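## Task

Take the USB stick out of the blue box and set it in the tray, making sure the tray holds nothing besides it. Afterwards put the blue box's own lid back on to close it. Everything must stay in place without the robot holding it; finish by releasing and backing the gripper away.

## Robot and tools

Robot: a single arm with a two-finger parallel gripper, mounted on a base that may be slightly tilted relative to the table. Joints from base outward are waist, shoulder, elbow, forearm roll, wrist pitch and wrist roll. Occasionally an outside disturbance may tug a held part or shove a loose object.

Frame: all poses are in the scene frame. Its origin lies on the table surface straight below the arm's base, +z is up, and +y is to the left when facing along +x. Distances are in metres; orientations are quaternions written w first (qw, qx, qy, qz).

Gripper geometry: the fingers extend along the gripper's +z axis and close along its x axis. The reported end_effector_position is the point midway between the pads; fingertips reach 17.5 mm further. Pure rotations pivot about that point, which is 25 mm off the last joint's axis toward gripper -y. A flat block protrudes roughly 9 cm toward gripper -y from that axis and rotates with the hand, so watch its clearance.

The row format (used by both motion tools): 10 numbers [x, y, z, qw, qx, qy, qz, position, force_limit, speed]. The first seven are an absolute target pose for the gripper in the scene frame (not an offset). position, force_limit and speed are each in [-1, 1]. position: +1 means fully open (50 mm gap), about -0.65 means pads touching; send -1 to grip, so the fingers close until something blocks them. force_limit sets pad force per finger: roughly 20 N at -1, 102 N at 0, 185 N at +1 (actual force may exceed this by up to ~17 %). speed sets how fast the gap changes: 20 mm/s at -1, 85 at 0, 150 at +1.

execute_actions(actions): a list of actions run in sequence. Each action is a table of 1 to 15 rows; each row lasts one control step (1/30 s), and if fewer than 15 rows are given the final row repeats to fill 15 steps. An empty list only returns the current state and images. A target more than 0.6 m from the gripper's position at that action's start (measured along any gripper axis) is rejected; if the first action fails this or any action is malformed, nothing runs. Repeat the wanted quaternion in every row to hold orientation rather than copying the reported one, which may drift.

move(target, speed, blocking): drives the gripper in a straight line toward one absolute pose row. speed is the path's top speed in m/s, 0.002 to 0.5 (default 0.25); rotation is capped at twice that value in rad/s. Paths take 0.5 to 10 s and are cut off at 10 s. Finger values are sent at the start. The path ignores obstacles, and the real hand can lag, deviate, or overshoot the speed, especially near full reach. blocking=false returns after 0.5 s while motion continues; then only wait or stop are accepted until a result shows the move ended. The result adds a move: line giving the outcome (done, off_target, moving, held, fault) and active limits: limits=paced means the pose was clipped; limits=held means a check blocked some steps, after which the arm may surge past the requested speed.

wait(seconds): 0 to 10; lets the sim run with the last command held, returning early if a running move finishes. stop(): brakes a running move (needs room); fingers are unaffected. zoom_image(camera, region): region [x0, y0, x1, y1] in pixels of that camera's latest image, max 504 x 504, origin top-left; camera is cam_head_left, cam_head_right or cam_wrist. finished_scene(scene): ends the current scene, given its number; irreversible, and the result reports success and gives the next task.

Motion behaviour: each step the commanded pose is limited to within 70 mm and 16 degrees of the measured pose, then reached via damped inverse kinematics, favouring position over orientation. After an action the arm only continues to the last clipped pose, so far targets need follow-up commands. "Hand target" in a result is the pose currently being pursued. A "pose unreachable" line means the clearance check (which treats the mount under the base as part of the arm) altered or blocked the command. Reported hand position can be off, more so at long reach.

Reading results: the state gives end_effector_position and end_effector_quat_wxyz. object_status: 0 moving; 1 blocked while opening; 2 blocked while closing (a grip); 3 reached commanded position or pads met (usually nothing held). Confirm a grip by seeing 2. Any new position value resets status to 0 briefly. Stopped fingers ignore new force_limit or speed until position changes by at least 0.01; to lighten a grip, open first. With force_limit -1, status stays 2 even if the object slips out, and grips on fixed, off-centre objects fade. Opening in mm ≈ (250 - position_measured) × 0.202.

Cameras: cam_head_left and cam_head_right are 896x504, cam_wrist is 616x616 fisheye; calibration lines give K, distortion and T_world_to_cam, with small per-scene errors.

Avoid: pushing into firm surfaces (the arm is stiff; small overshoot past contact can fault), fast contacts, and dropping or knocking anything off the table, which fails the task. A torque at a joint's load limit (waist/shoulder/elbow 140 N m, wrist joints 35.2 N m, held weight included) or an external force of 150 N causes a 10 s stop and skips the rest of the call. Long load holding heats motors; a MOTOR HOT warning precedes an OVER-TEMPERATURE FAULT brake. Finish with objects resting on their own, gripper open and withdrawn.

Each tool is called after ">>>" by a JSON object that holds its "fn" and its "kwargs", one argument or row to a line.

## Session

>>> {"fn": "execute_actions", "kwargs": {
  "actions": []
}}

Scene clock: 0.00 s.
end_effector_position=(+0.4430, +0.2903, +0.2025) position_measured=3 object_status=3 end_effector_quat_wxyz=(+0.119, +0.589, +0.782, -0.164)
Joint positions: [ 1.484  0.261 -0.332  0.82  -1.59  -1.528]
Joint velocities: [ 0.001 -0.    -0.     0.001  0.     0.001]
Hand target: +0.443, +0.290, +0.202; +0.119, +0.589, +0.782, -0.164
camera_calibration (this result's frames):
cam_wrist: T_world_to_cam=[[-0.296479, 0.871037, -0.391657, -0.045211], [0.922131, 0.367809, 0.119958, -0.533807], [0.248543, -0.325594, -0.912258, 0.319072], [0, 0, 0, 1]] pos_world=[0.399533, 0.339608, 0.337403]

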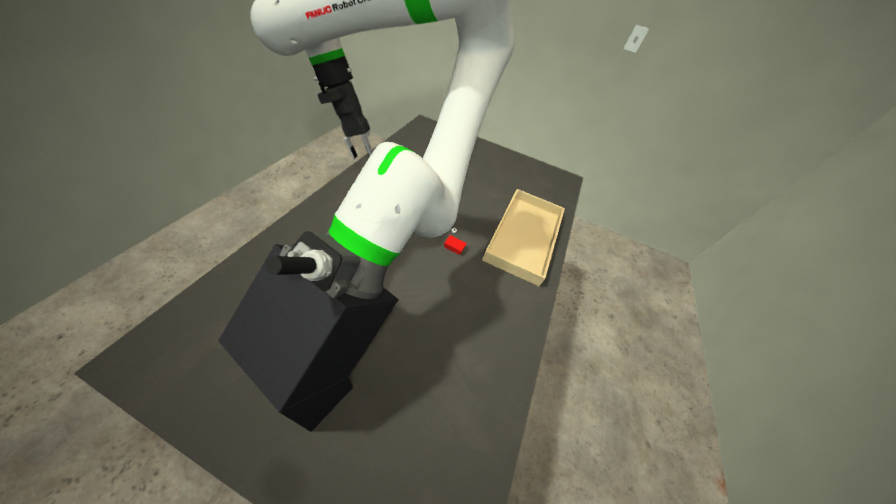

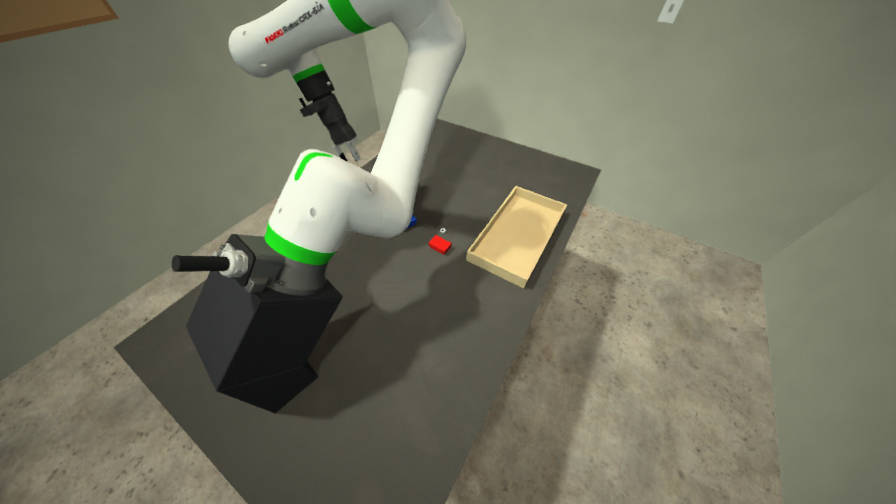

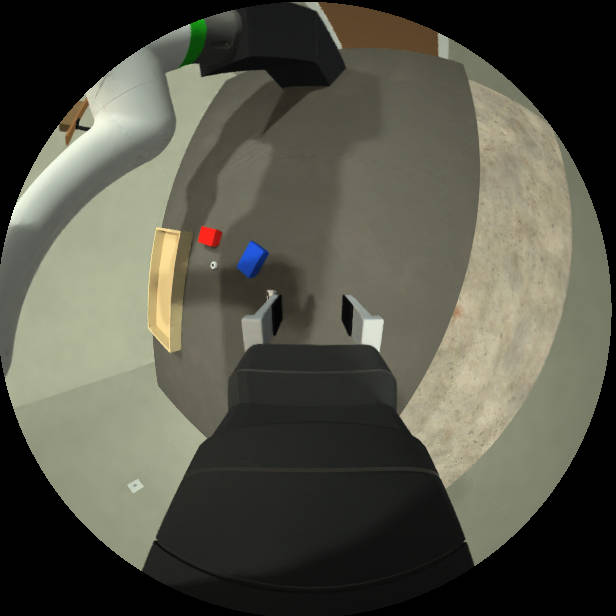

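>>> {"fn": "move", "kwargs": {
  "target": [0.45, 0.10, 0.20, 0, 0.5373, 0.8434, 0, 1, -0.3, 0],
  "speed": 0.25
}}

>>> {"fn": "zoom_image", "kwargs": {
  "camera": "cam_wrist",
  "region": [180, 160, 400, 380]
}}

Scene clock: 11.60 s.
end_effector_position=(+0.4501, +0.1004, +0.1996) position_measured=3 object_status=3 end_effector_quat_wxyz=(-0.000, +0.537, +0.843, -0.000)
Joint positions: [ 1.344 -0.562 -0.887  0.887 -1.262 -1.085]
Joint velocities: [-0.    -0.001  0.001 -0.001 -0.001  0.   ]
Hand target: +0.450, +0.100, +0.200; -0.000, +0.537, +0.843, +0.000
Off the commanded pose: 0.001 m, 0 deg.
move: done
camera_calibration (this result's frames):
cam_wrist: T_world_to_cam=[[-0.440239, 0.897729, -0.0164898, 0.108373], [0.864596, 0.428802, 0.261922, -0.478714], [0.242206, 0.101051, -0.964948, 0.223385], [0, 0, 0, 1]] pos_world=[0.407499, 0.0854106, 0.342728]

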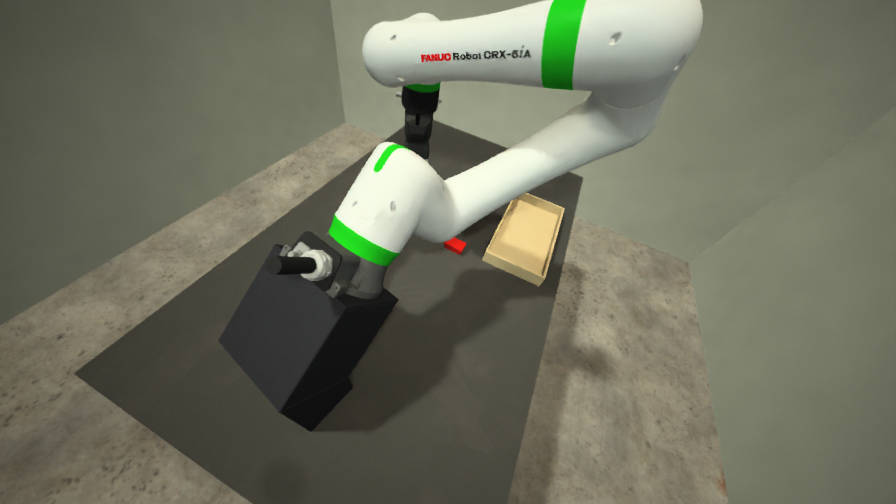

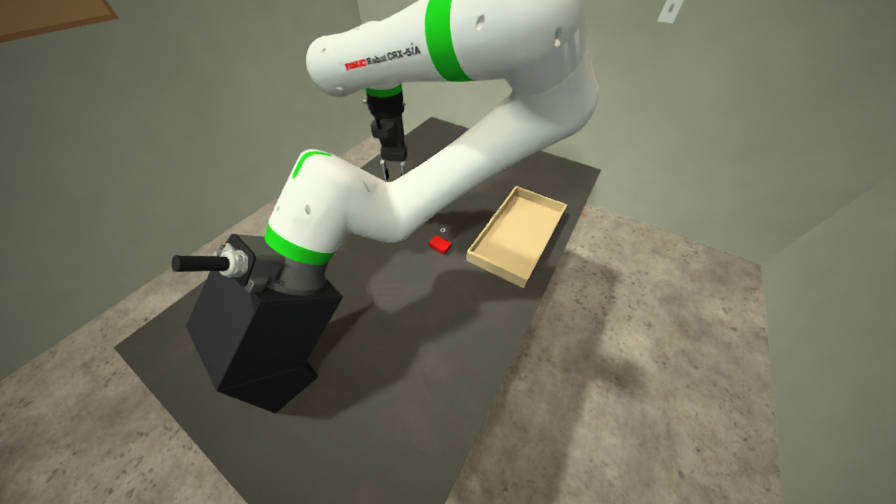

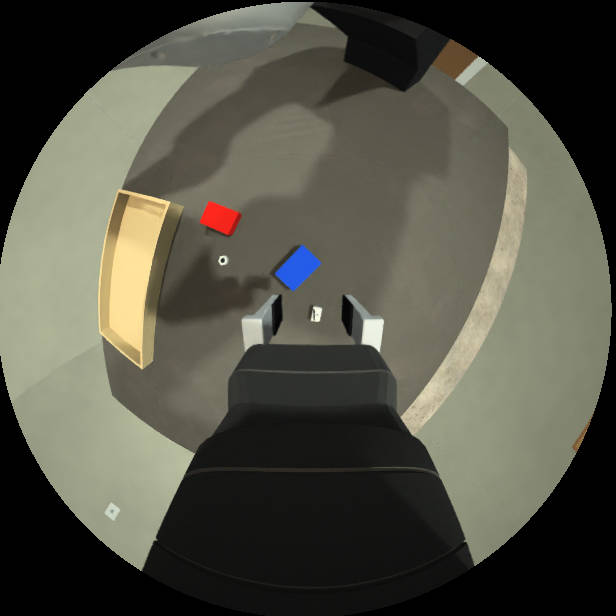

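Region (180, 160, 400, 380) of cam_wrist's 616x616 image, scaled by 2.291, with more detail than that image has.

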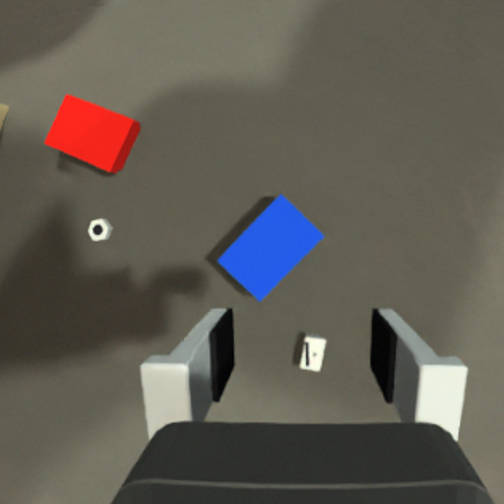

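>>> {"fn": "move", "kwargs": {
  "target": [0.436, 0.069, 0.11, 0, 0.8064, 0.5913, 0, 1, -0.3, 0],
  "speed": 0.2
}}

>>> {"fn": "zoom_image", "kwargs": {
  "camera": "cam_wrist",
  "region": [220, 200, 400, 380]
}}

Scene clock: 29.10 s.
end_effector_position=(+0.4356, +0.0691, +0.1100) position_measured=3 object_status=3 end_effector_quat_wxyz=(-0.001, +0.807, +0.591, -0.000)
Joint positions: [ 0.932 -0.521 -1.027  1.012 -0.852 -1.741]
Joint velocities: [-0.001 -0.    -0.     0.     0.    -0.   ]
Hand target: +0.436, +0.069, +0.110; -0.001, +0.807, +0.591, -0.000
Off the commanded pose: 0.000 m, 0 deg.
move: done
camera_calibration (this result's frames):
cam_wrist: T_world_to_cam=[[0.282549, 0.959114, -0.0163211, -0.190526], [0.927202, -0.268707, 0.260947, -0.408325], [0.245892, -0.0888633, -0.965215, 0.155185], [0, 0, 0, 1]] pos_world=[0.394274, 0.0868063, 0.253228]

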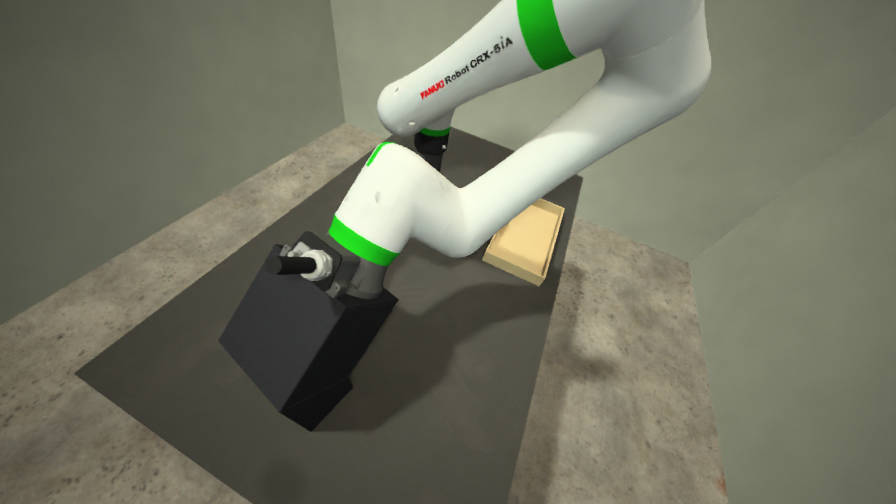

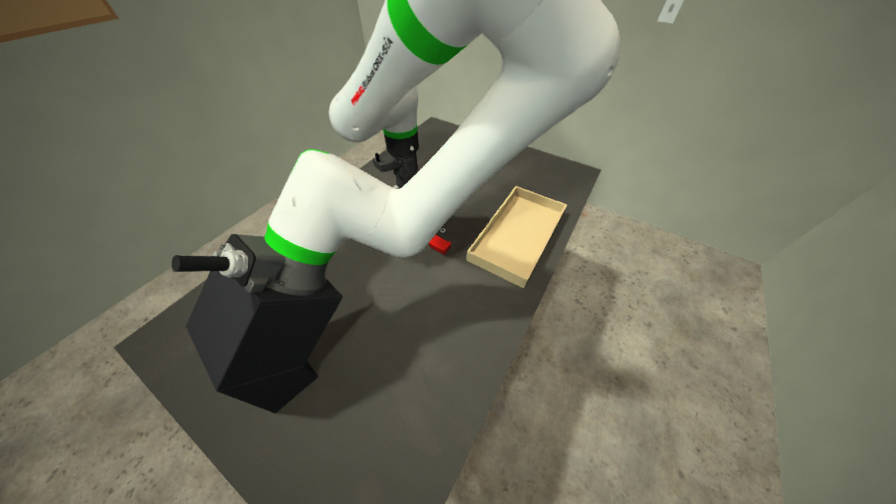

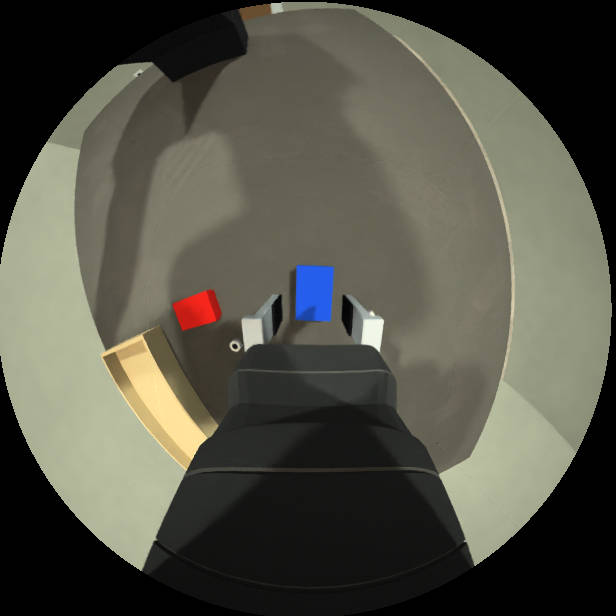

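Region (220, 200, 400, 380) of cam_wrist's 616x616 image, scaled by 2.800, with more detail than that image has.

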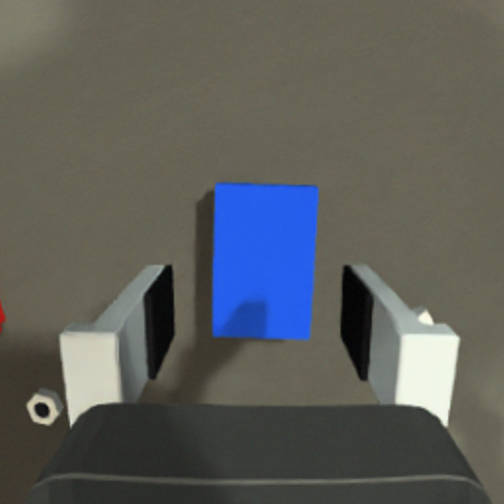

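>>> {"fn": "move", "kwargs": {
  "target": [0.4335, 0.0723, 0.05, 0, 0.8166, 0.5771, 0, 1, -0.3, 0],
  "speed": 0.08
}}

>>> {"fn": "zoom_image", "kwargs": {
  "camera": "cam_wrist",
  "region": [220, 200, 400, 380]
}}

Scene clock: 40.40 s.
end_effector_position=(+0.4332, +0.0725, +0.0502) position_measured=3 object_status=3 end_effector_quat_wxyz=(-0.000, +0.817, +0.577, -0.000)
Joint positions: [ 0.683 -0.352 -1.055  1.261 -0.582 -1.916]
Joint velocities: [ 0.001  0.    -0.     0.001  0.    -0.002]
Hand target: +0.433, +0.072, +0.050; -0.000, +0.817, +0.577, -0.000
Off the commanded pose: 0.000 m, 0 deg.
move: done
camera_calibration (this result's frames):
cam_wrist: T_world_to_cam=[[0.315966, 0.94863, -0.0163502, -0.207708], [0.917156, -0.300981, 0.261218, -0.38284], [0.242878, -0.0975318, -0.965141, 0.100251], [0, 0, 0, 1]] pos_world=[0.392404, 0.0915882, 0.193365]

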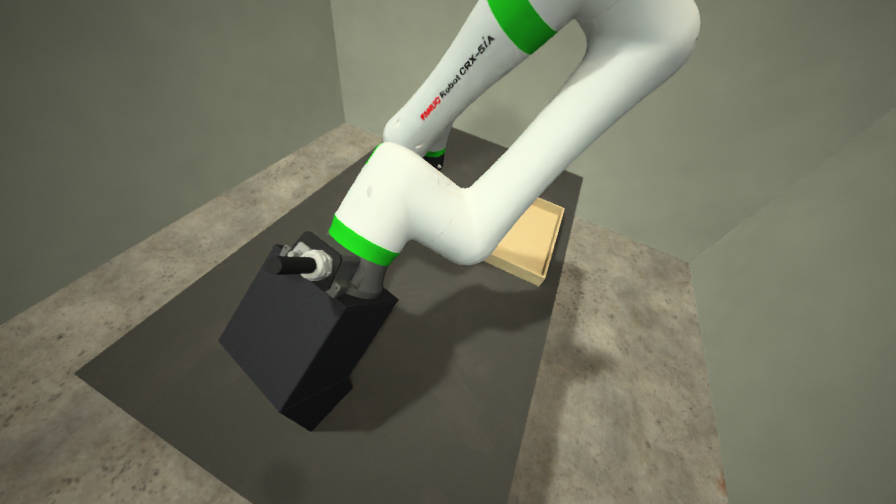

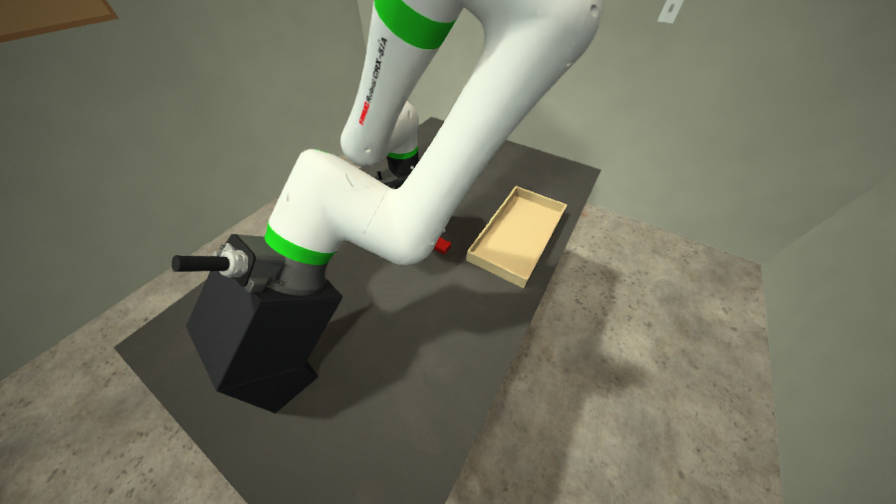

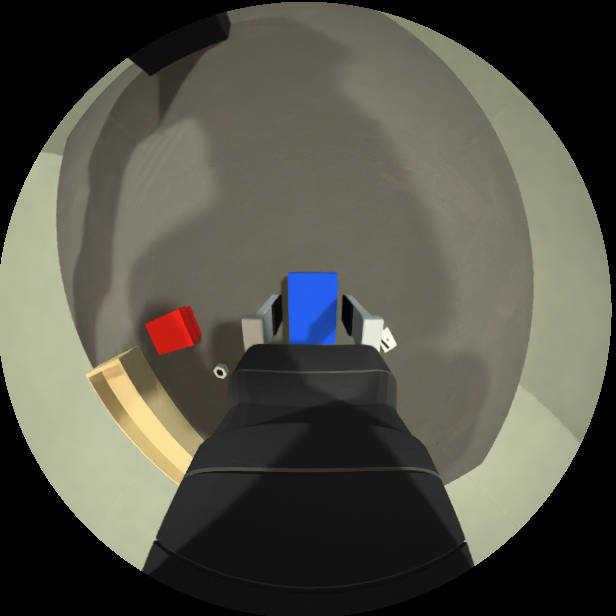

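Region (220, 200, 400, 380) of cam_wrist's 616x616 image, scaled by 2.800, with more detail than that image has.

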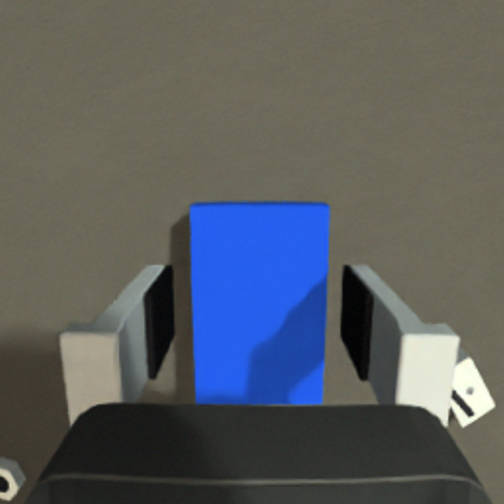

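>>> {"fn": "move", "kwargs": {
  "target": [0.4337, 0.0728, 0.036, 0, 0.8166, 0.5771, 0, 1, -0.3, 0],
  "speed": 0.04
}}

>>> {"fn": "execute_actions", "kwargs": {
  "actions": [
    [[0.4337, 0.0728, 0.036, 0, 0.8166, 0.5771, 0, -1, -0.3, 0]],
    [[0.4337, 0.0728, 0.036, 0, 0.8166, 0.5771, 0, -1, -0.3, 0]]
  ]
}}

>>> {"fn": "move", "kwargs": {
  "target": [0.4337, 0.0728, 0.10, 0, 0.8166, 0.5771, 0, -1, -0.3, 0],
  "speed": 0.05
}}

>>> {"fn": "zoom_image", "kwargs": {
  "camera": "cam_wrist",
  "region": [220, 180, 400, 360]
}}

Scene clock: 49.00 s.
end_effector_position=(+0.4338, +0.0729, +0.0361) position_measured=3 object_status=3 end_effector_quat_wxyz=(-0.000, +0.817, +0.577, +0.000)
Joint positions: [ 0.616 -0.309 -1.054  1.352 -0.523 -1.97 ]
Joint velocities: [-0.     0.    -0.     0.001  0.001 -0.001]
Hand target: +0.434, +0.073, +0.036; -0.000, +0.817, +0.577, -0.000
Off the commanded pose: 0.000 m, 0 deg.
move: done
camera_calibration (this result's frames):
cam_wrist: T_world_to_cam=[[0.315836, 0.948672, -0.0163799, -0.208506], [0.917003, -0.300769, 0.261999, -0.379583], [0.243624, -0.097769, -0.964929, 0.086214], [0, 0, 0, 1]] pos_world=[0.392929, 0.0920659, 0.179225]

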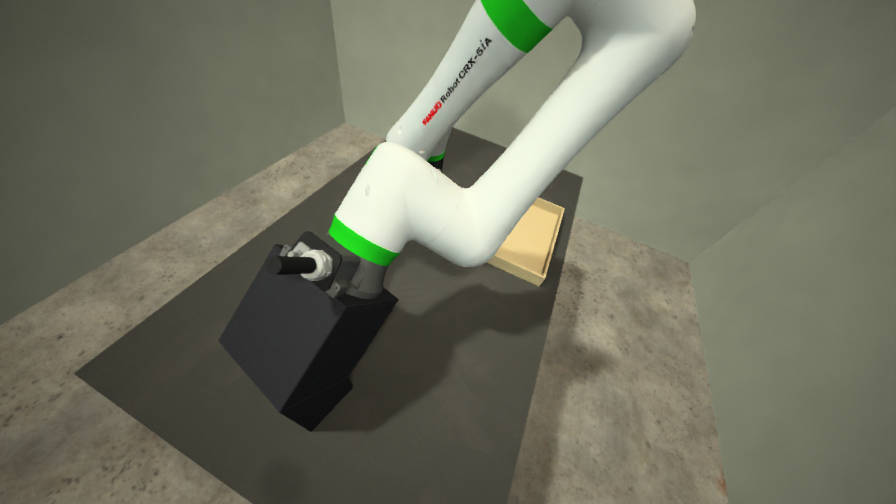

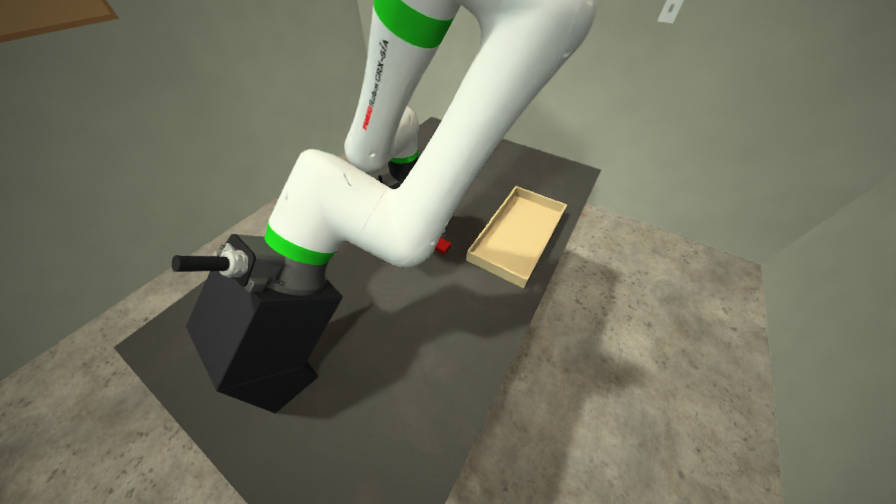

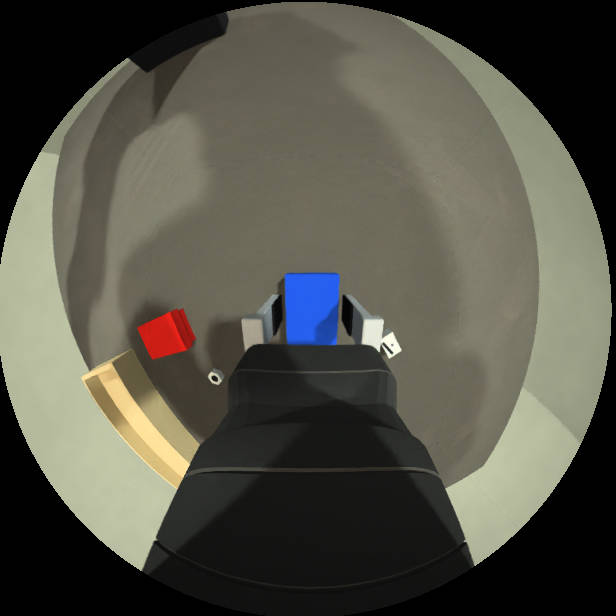

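Scene clock: 50.00 s.
end_effector_position=(+0.4337, +0.0728, +0.0360) position_measured=53 object_status=2 end_effector_quat_wxyz=(+0.000, +0.817, +0.577, +0.000)
Joint positions: [ 0.615 -0.309 -1.055  1.353 -0.523 -1.97 ]
Joint velocities: [ 0.002  0.     0.    -0.     0.001 -0.   ]
Hand target: +0.434, +0.073, +0.036; -0.000, +0.817, +0.577, -0.000
Off the commanded pose: 0.000 m, 0 deg.
camera_calibration (this result's frames):
cam_wrist: T_world_to_cam=[[0.315598, 0.948748, -0.0165796, -0.208275], [0.917082, -0.300485, 0.262049, -0.379559], [0.243637, -0.097907, -0.964912, 0.0861389], [0, 0, 0, 1]] pos_world=[0.392832, 0.0919825, 0.179127]

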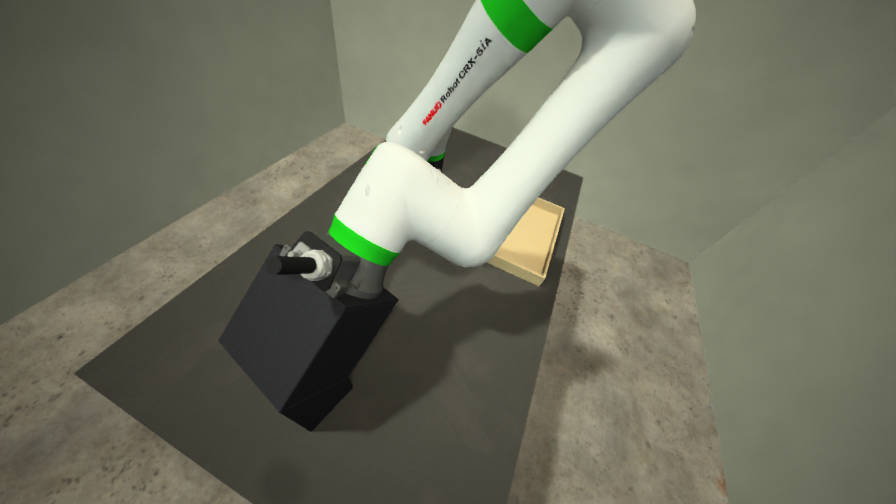

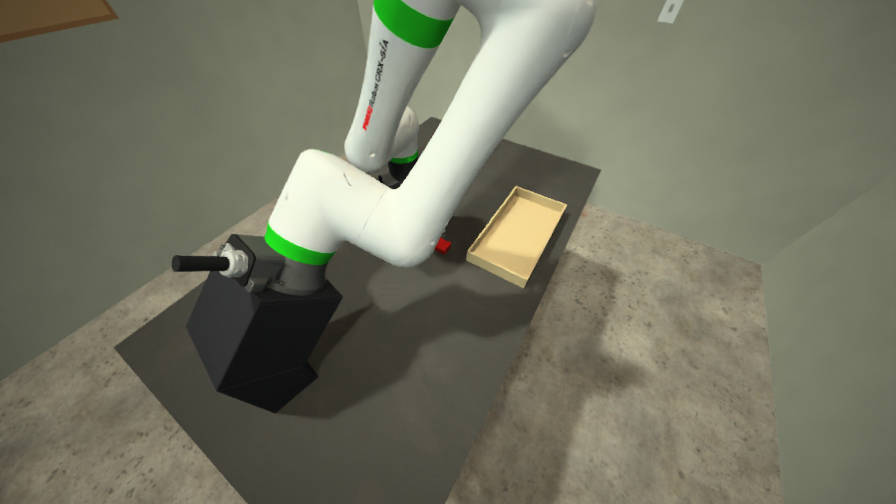

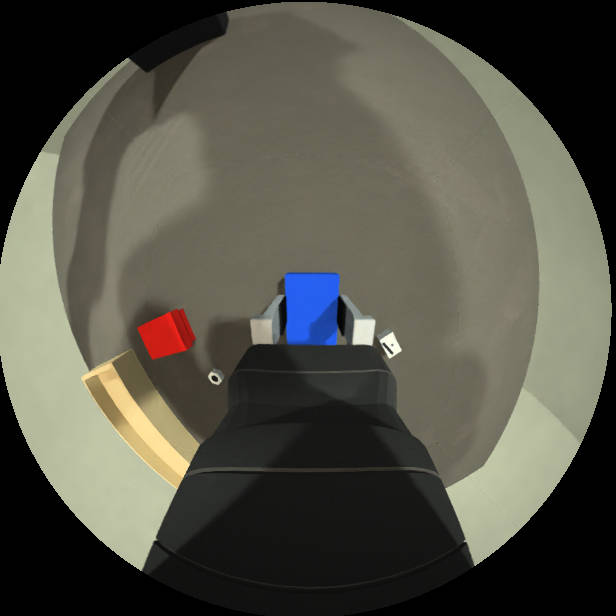

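Scene clock: 51.57 s.
end_effector_position=(+0.4341, +0.0726, +0.0998) position_measured=53 object_status=2 end_effector_quat_wxyz=(+0.000, +0.817, +0.577, +0.000)
Joint positions: [ 0.899 -0.491 -1.037  1.049 -0.807 -1.804]
Joint velocities: [-0.    -0.001  0.    -0.    -0.001 -0.   ]
Hand target: +0.434, +0.073, +0.100; +0.000, +0.817, +0.577, +0.000
Off the commanded pose: 0.000 m, 0 deg.
move: done
camera_calibration (this result's frames):
cam_wrist: T_world_to_cam=[[0.315152, 0.948891, -0.0168585, -0.206913], [0.917011, -0.299892, 0.262974, -0.396783], [0.244478, -0.0983361, -0.964656, 0.147216], [0, 0, 0, 1]] pos_world=[0.393072, 0.0918232, 0.242868]

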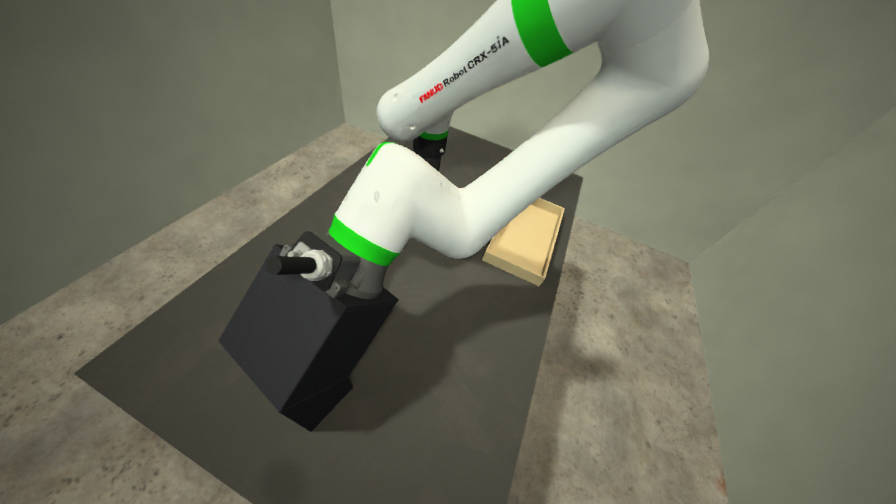

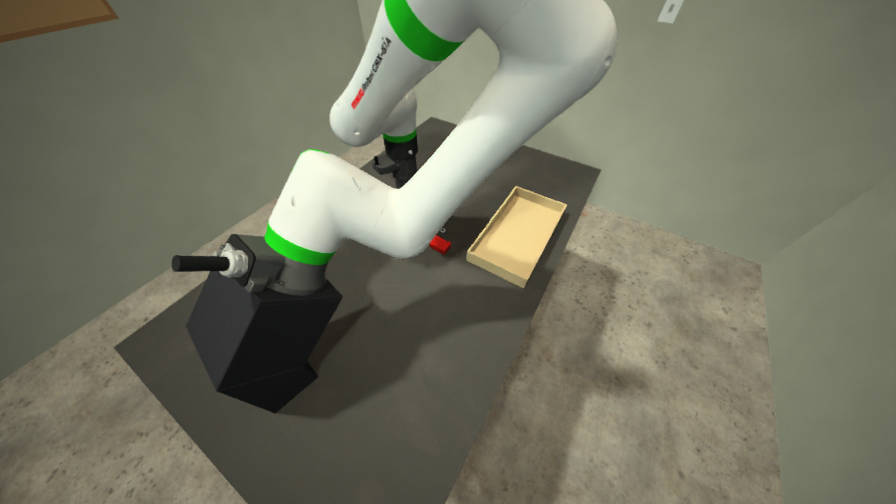

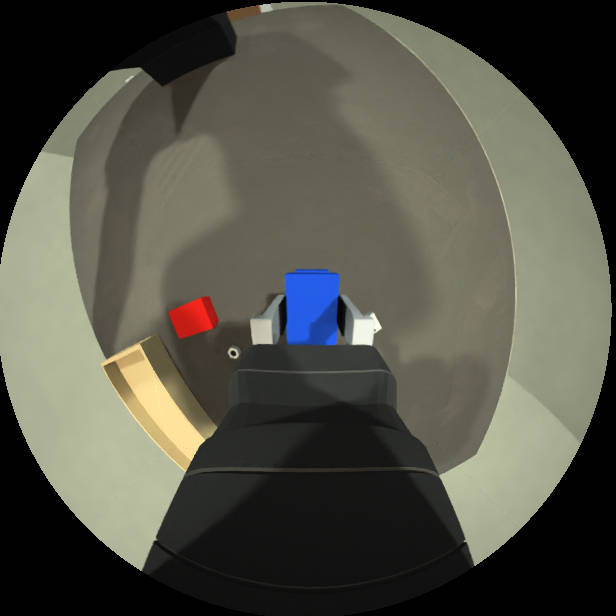

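Region (220, 180, 400, 360) of cam_wrist's 616x616 image, scaled by 2.800, with more detail than that image has.

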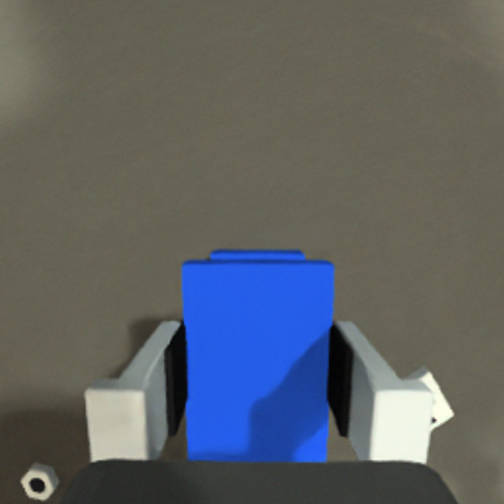

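>>> {"fn": "move", "kwargs": {
  "target": [0.50, 0.25, 0.10, 0, 0.8166, 0.5771, 0, -1, -0.3, 0],
  "speed": 0.2
}}

>>> {"fn": "move", "kwargs": {
  "target": [0.50, 0.25, 0.026, 0, 0.8166, 0.5771, 0, -1, -0.3, 0],
  "speed": 0.08
}}

>>> {"fn": "execute_actions", "kwargs": {
  "actions": [
    [[0.50, 0.25, 0.026, 0, 0.8166, 0.5771, 0, 1, -0.3, 0]],
    [[0.50, 0.25, 0.026, 0, 0.8166, 0.5771, 0, 1, -0.3, 0]]
  ]
}}

>>> {"fn": "move", "kwargs": {
  "target": [0.50, 0.25, 0.10, 0, 0.8166, 0.5771, 0, 1, -0.3, 0],
  "speed": 0.15
}}

Scene clock: 59.13 s.
end_effector_position=(+0.4997, +0.2500, +0.1004) position_measured=53 object_status=2 end_effector_quat_wxyz=(+0.000, +0.817, +0.577, +0.000)
Joint positions: [ 1.116 -0.054 -0.666  1.054 -0.932 -1.997]
Joint velocities: [-0.003  0.     0.001 -0.     0.    -0.002]
Hand target: +0.500, +0.250, +0.100; +0.000, +0.817, +0.577, +0.000
Off the commanded pose: 0.000 m, 0 deg.
move: done
camera_calibration (this result's frames):
cam_wrist: T_world_to_cam=[[0.31521, 0.948877, -0.0165912, -0.396031], [0.91712, -0.300072, 0.262387, -0.403837], [0.243995, -0.0979232, -0.96482, 0.149332], [0, 0, 0, 1]] pos_world=[0.458764, 0.269227, 0.243469]

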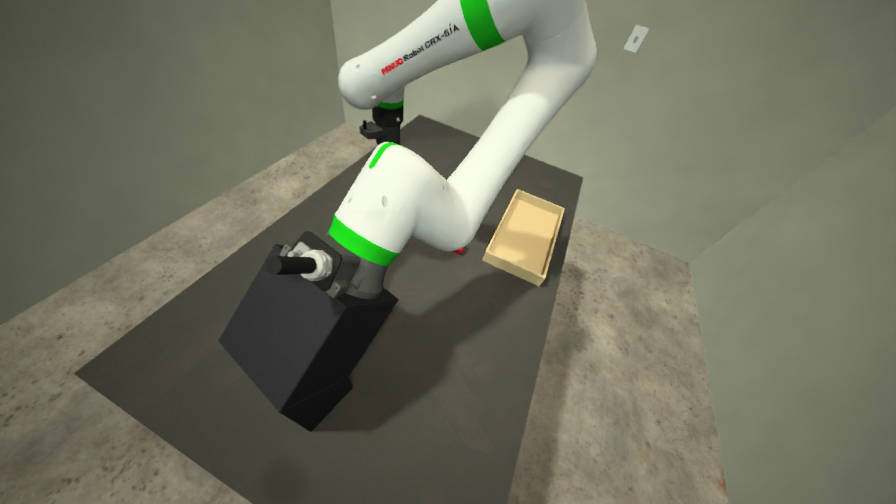

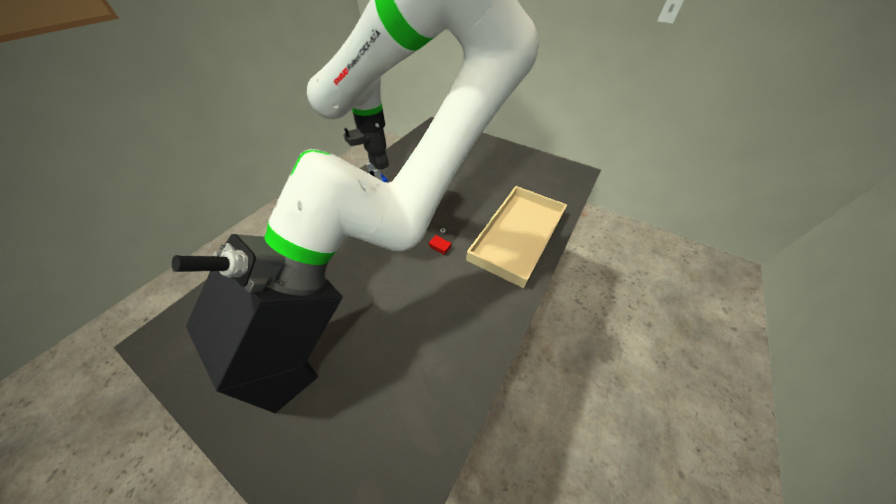

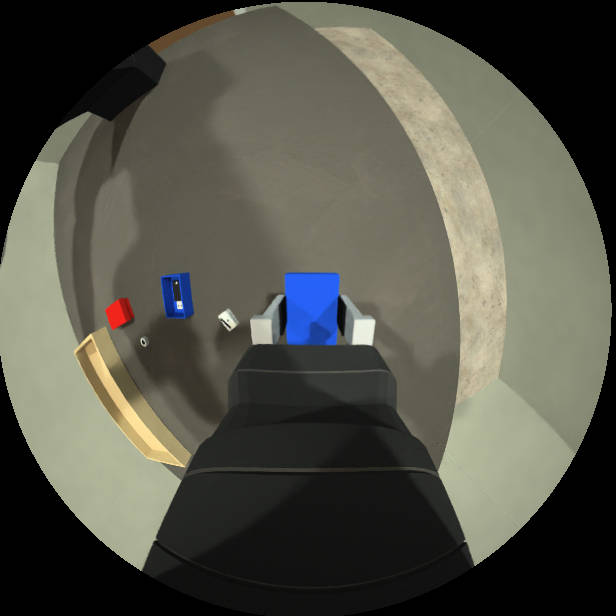

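Scene clock: 60.37 s.
end_effector_position=(+0.4997, +0.2501, +0.0261) position_measured=53 object_status=2 end_effector_quat_wxyz=(-0.000, +0.817, +0.577, -0.000)
Joint positions: [ 0.946  0.073 -0.676  1.222 -0.754 -2.088]
Joint velocities: [-0.002  0.     0.001  0.    -0.001  0.002]
Hand target: +0.500, +0.250, +0.026; -0.000, +0.817, +0.577, -0.000
Off the commanded pose: 0.000 m, 0 deg.
move: done
camera_calibration (this result's frames):
cam_wrist: T_world_to_cam=[[0.315713, 0.94871, -0.0165788, -0.397511], [0.917209, -0.300662, 0.261399, -0.38423], [0.243007, -0.0977333, -0.965088, 0.078162], [0, 0, 0, 1]] pos_world=[0.458925, 0.269238, 0.16928]

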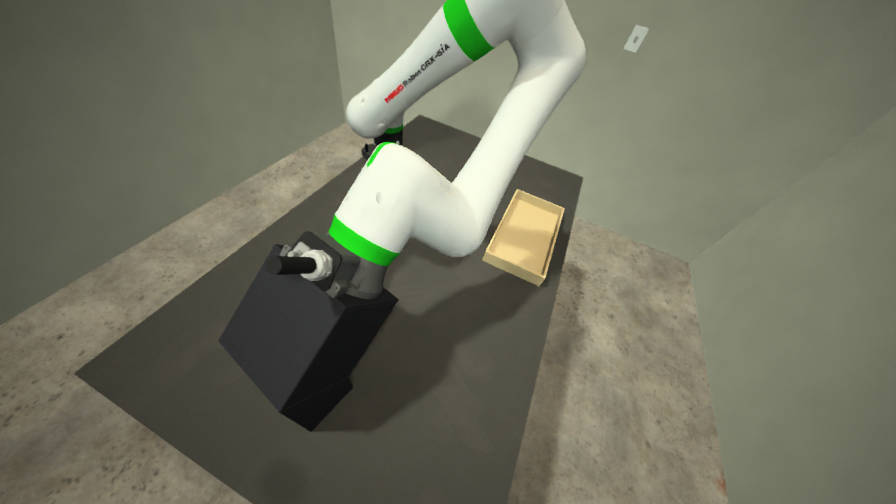

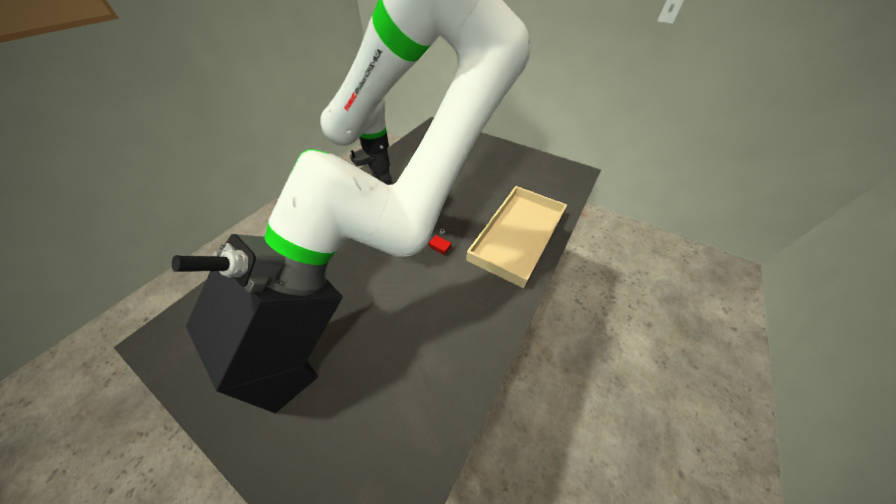

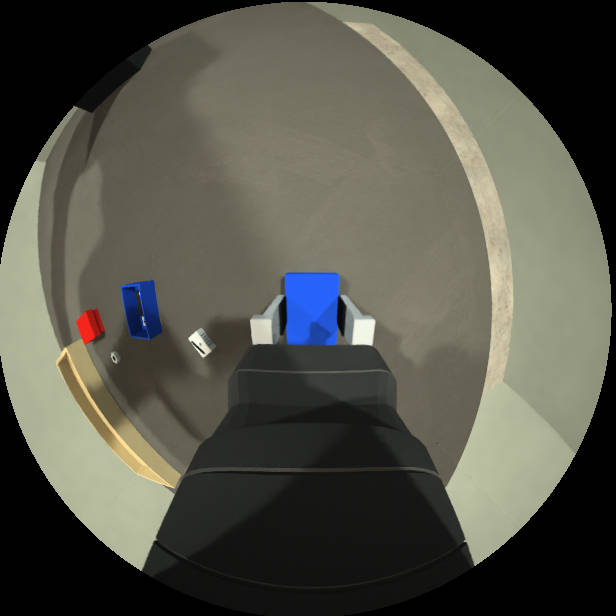

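Scene clock: 61.37 s.
end_effector_position=(+0.5000, +0.2500, +0.0260) position_measured=3 object_status=3 end_effector_quat_wxyz=(-0.000, +0.817, +0.577, -0.000)
Joint positions: [ 0.945  0.073 -0.676  1.223 -0.754 -2.088]
Joint velocities: [-0.001  0.001  0.     0.     0.001 -0.   ]
Hand target: +0.500, +0.250, +0.026; -0.000, +0.817, +0.577, -0.000
Off the commanded pose: 0.000 m, 0 deg.
camera_calibration (this result's frames):
cam_wrist: T_world_to_cam=[[0.315596, 0.948749, -0.0165835, -0.397482], [0.917083, -0.300483, 0.262046, -0.384494], [0.243633, -0.0979092, -0.964913, 0.0776874], [0, 0, 0, 1]] pos_world=[0.45913, 0.269183, 0.169125]

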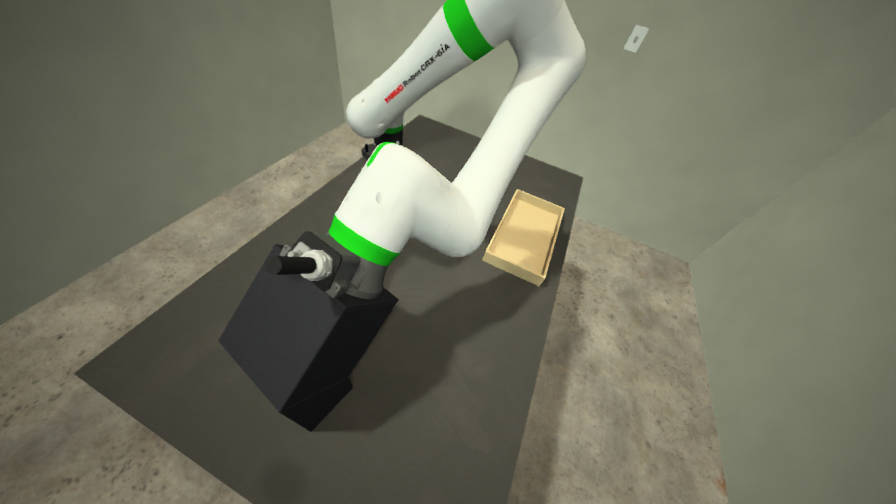

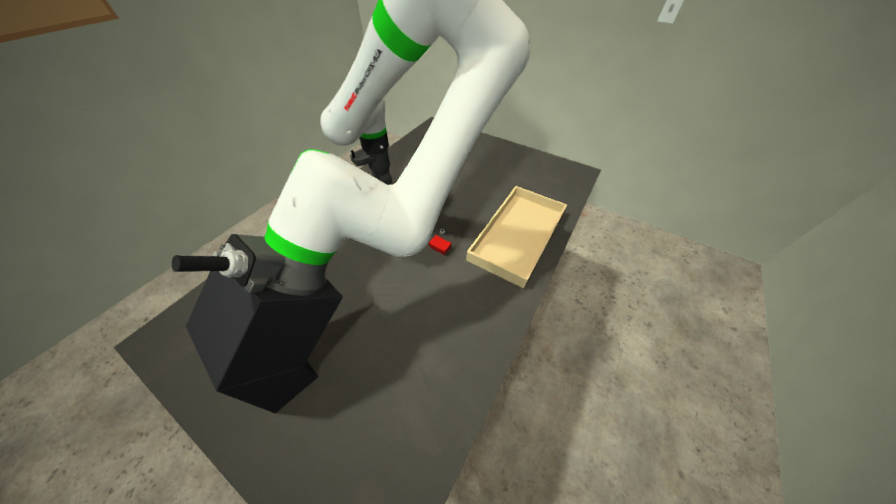

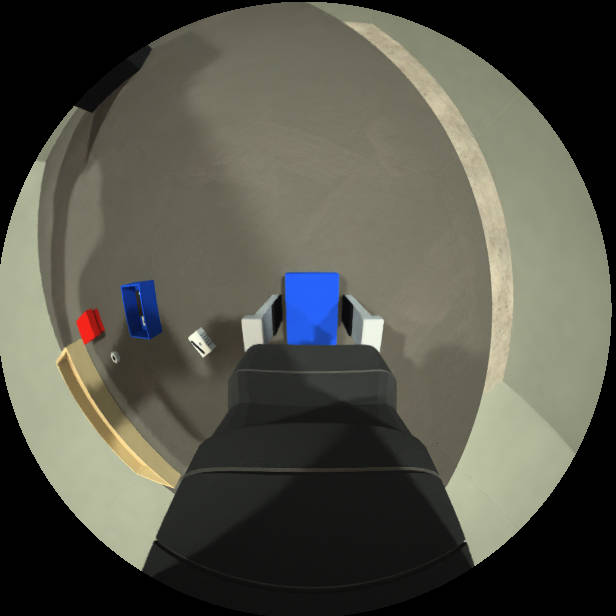

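Scene clock: 62.23 s.
end_effector_position=(+0.5002, +0.2499, +0.0998) position_measured=3 object_status=3 end_effector_quat_wxyz=(+0.000, +0.817, +0.577, +0.000)
Joint positions: [ 1.114 -0.053 -0.665  1.055 -0.931 -1.996]
Joint velocities: [ 0.001 -0.     0.001  0.001 -0.    -0.002]
Hand target: +0.500, +0.250, +0.100; +0.000, +0.817, +0.577, +0.000
Off the commanded pose: 0.000 m, 0 deg.
move: done
camera_calibration (this result's frames):
cam_wrist: T_world_to_cam=[[0.315396, 0.948814, -0.0166764, -0.396126], [0.917004, -0.300206, 0.262641, -0.404171], [0.244191, -0.098128, -0.96475, 0.148639], [0, 0, 0, 1]] pos_world=[0.459267, 0.269101, 0.242945]

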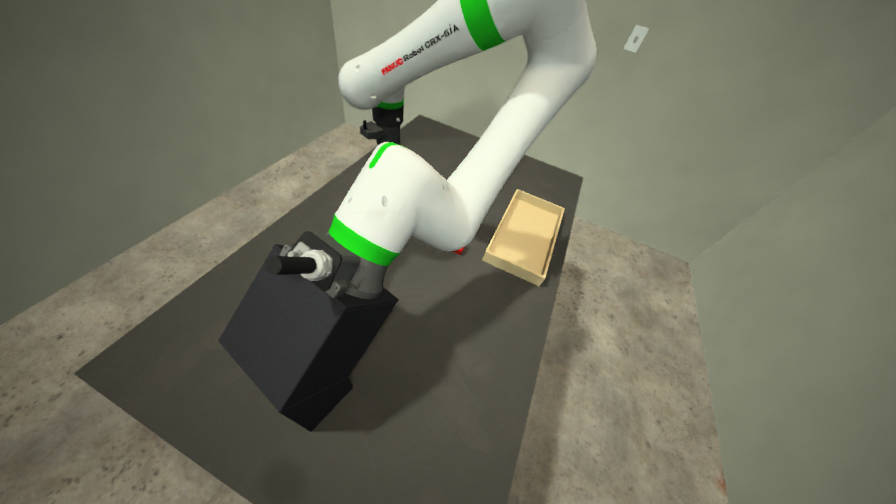

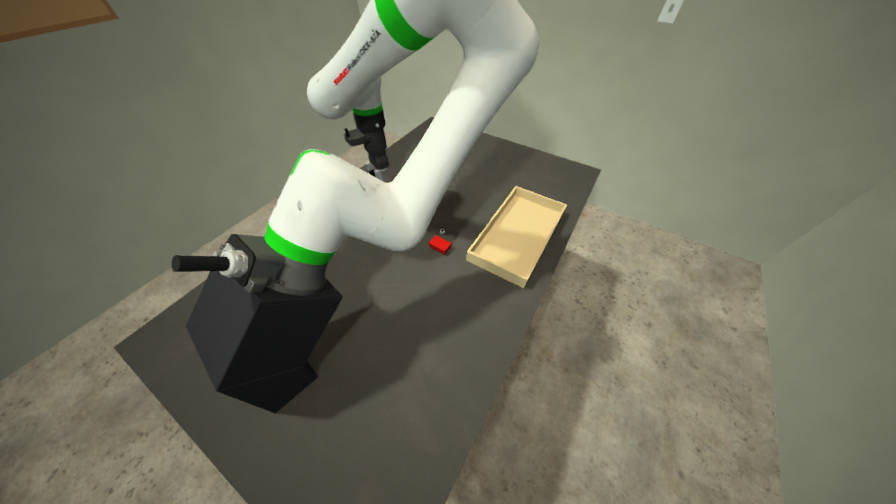

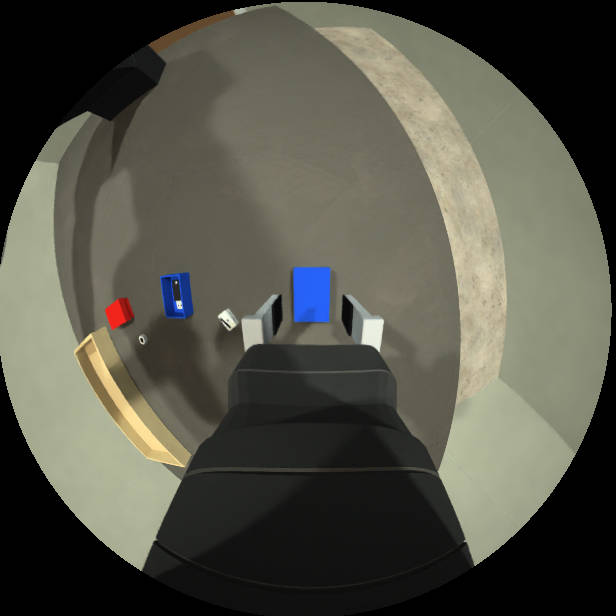

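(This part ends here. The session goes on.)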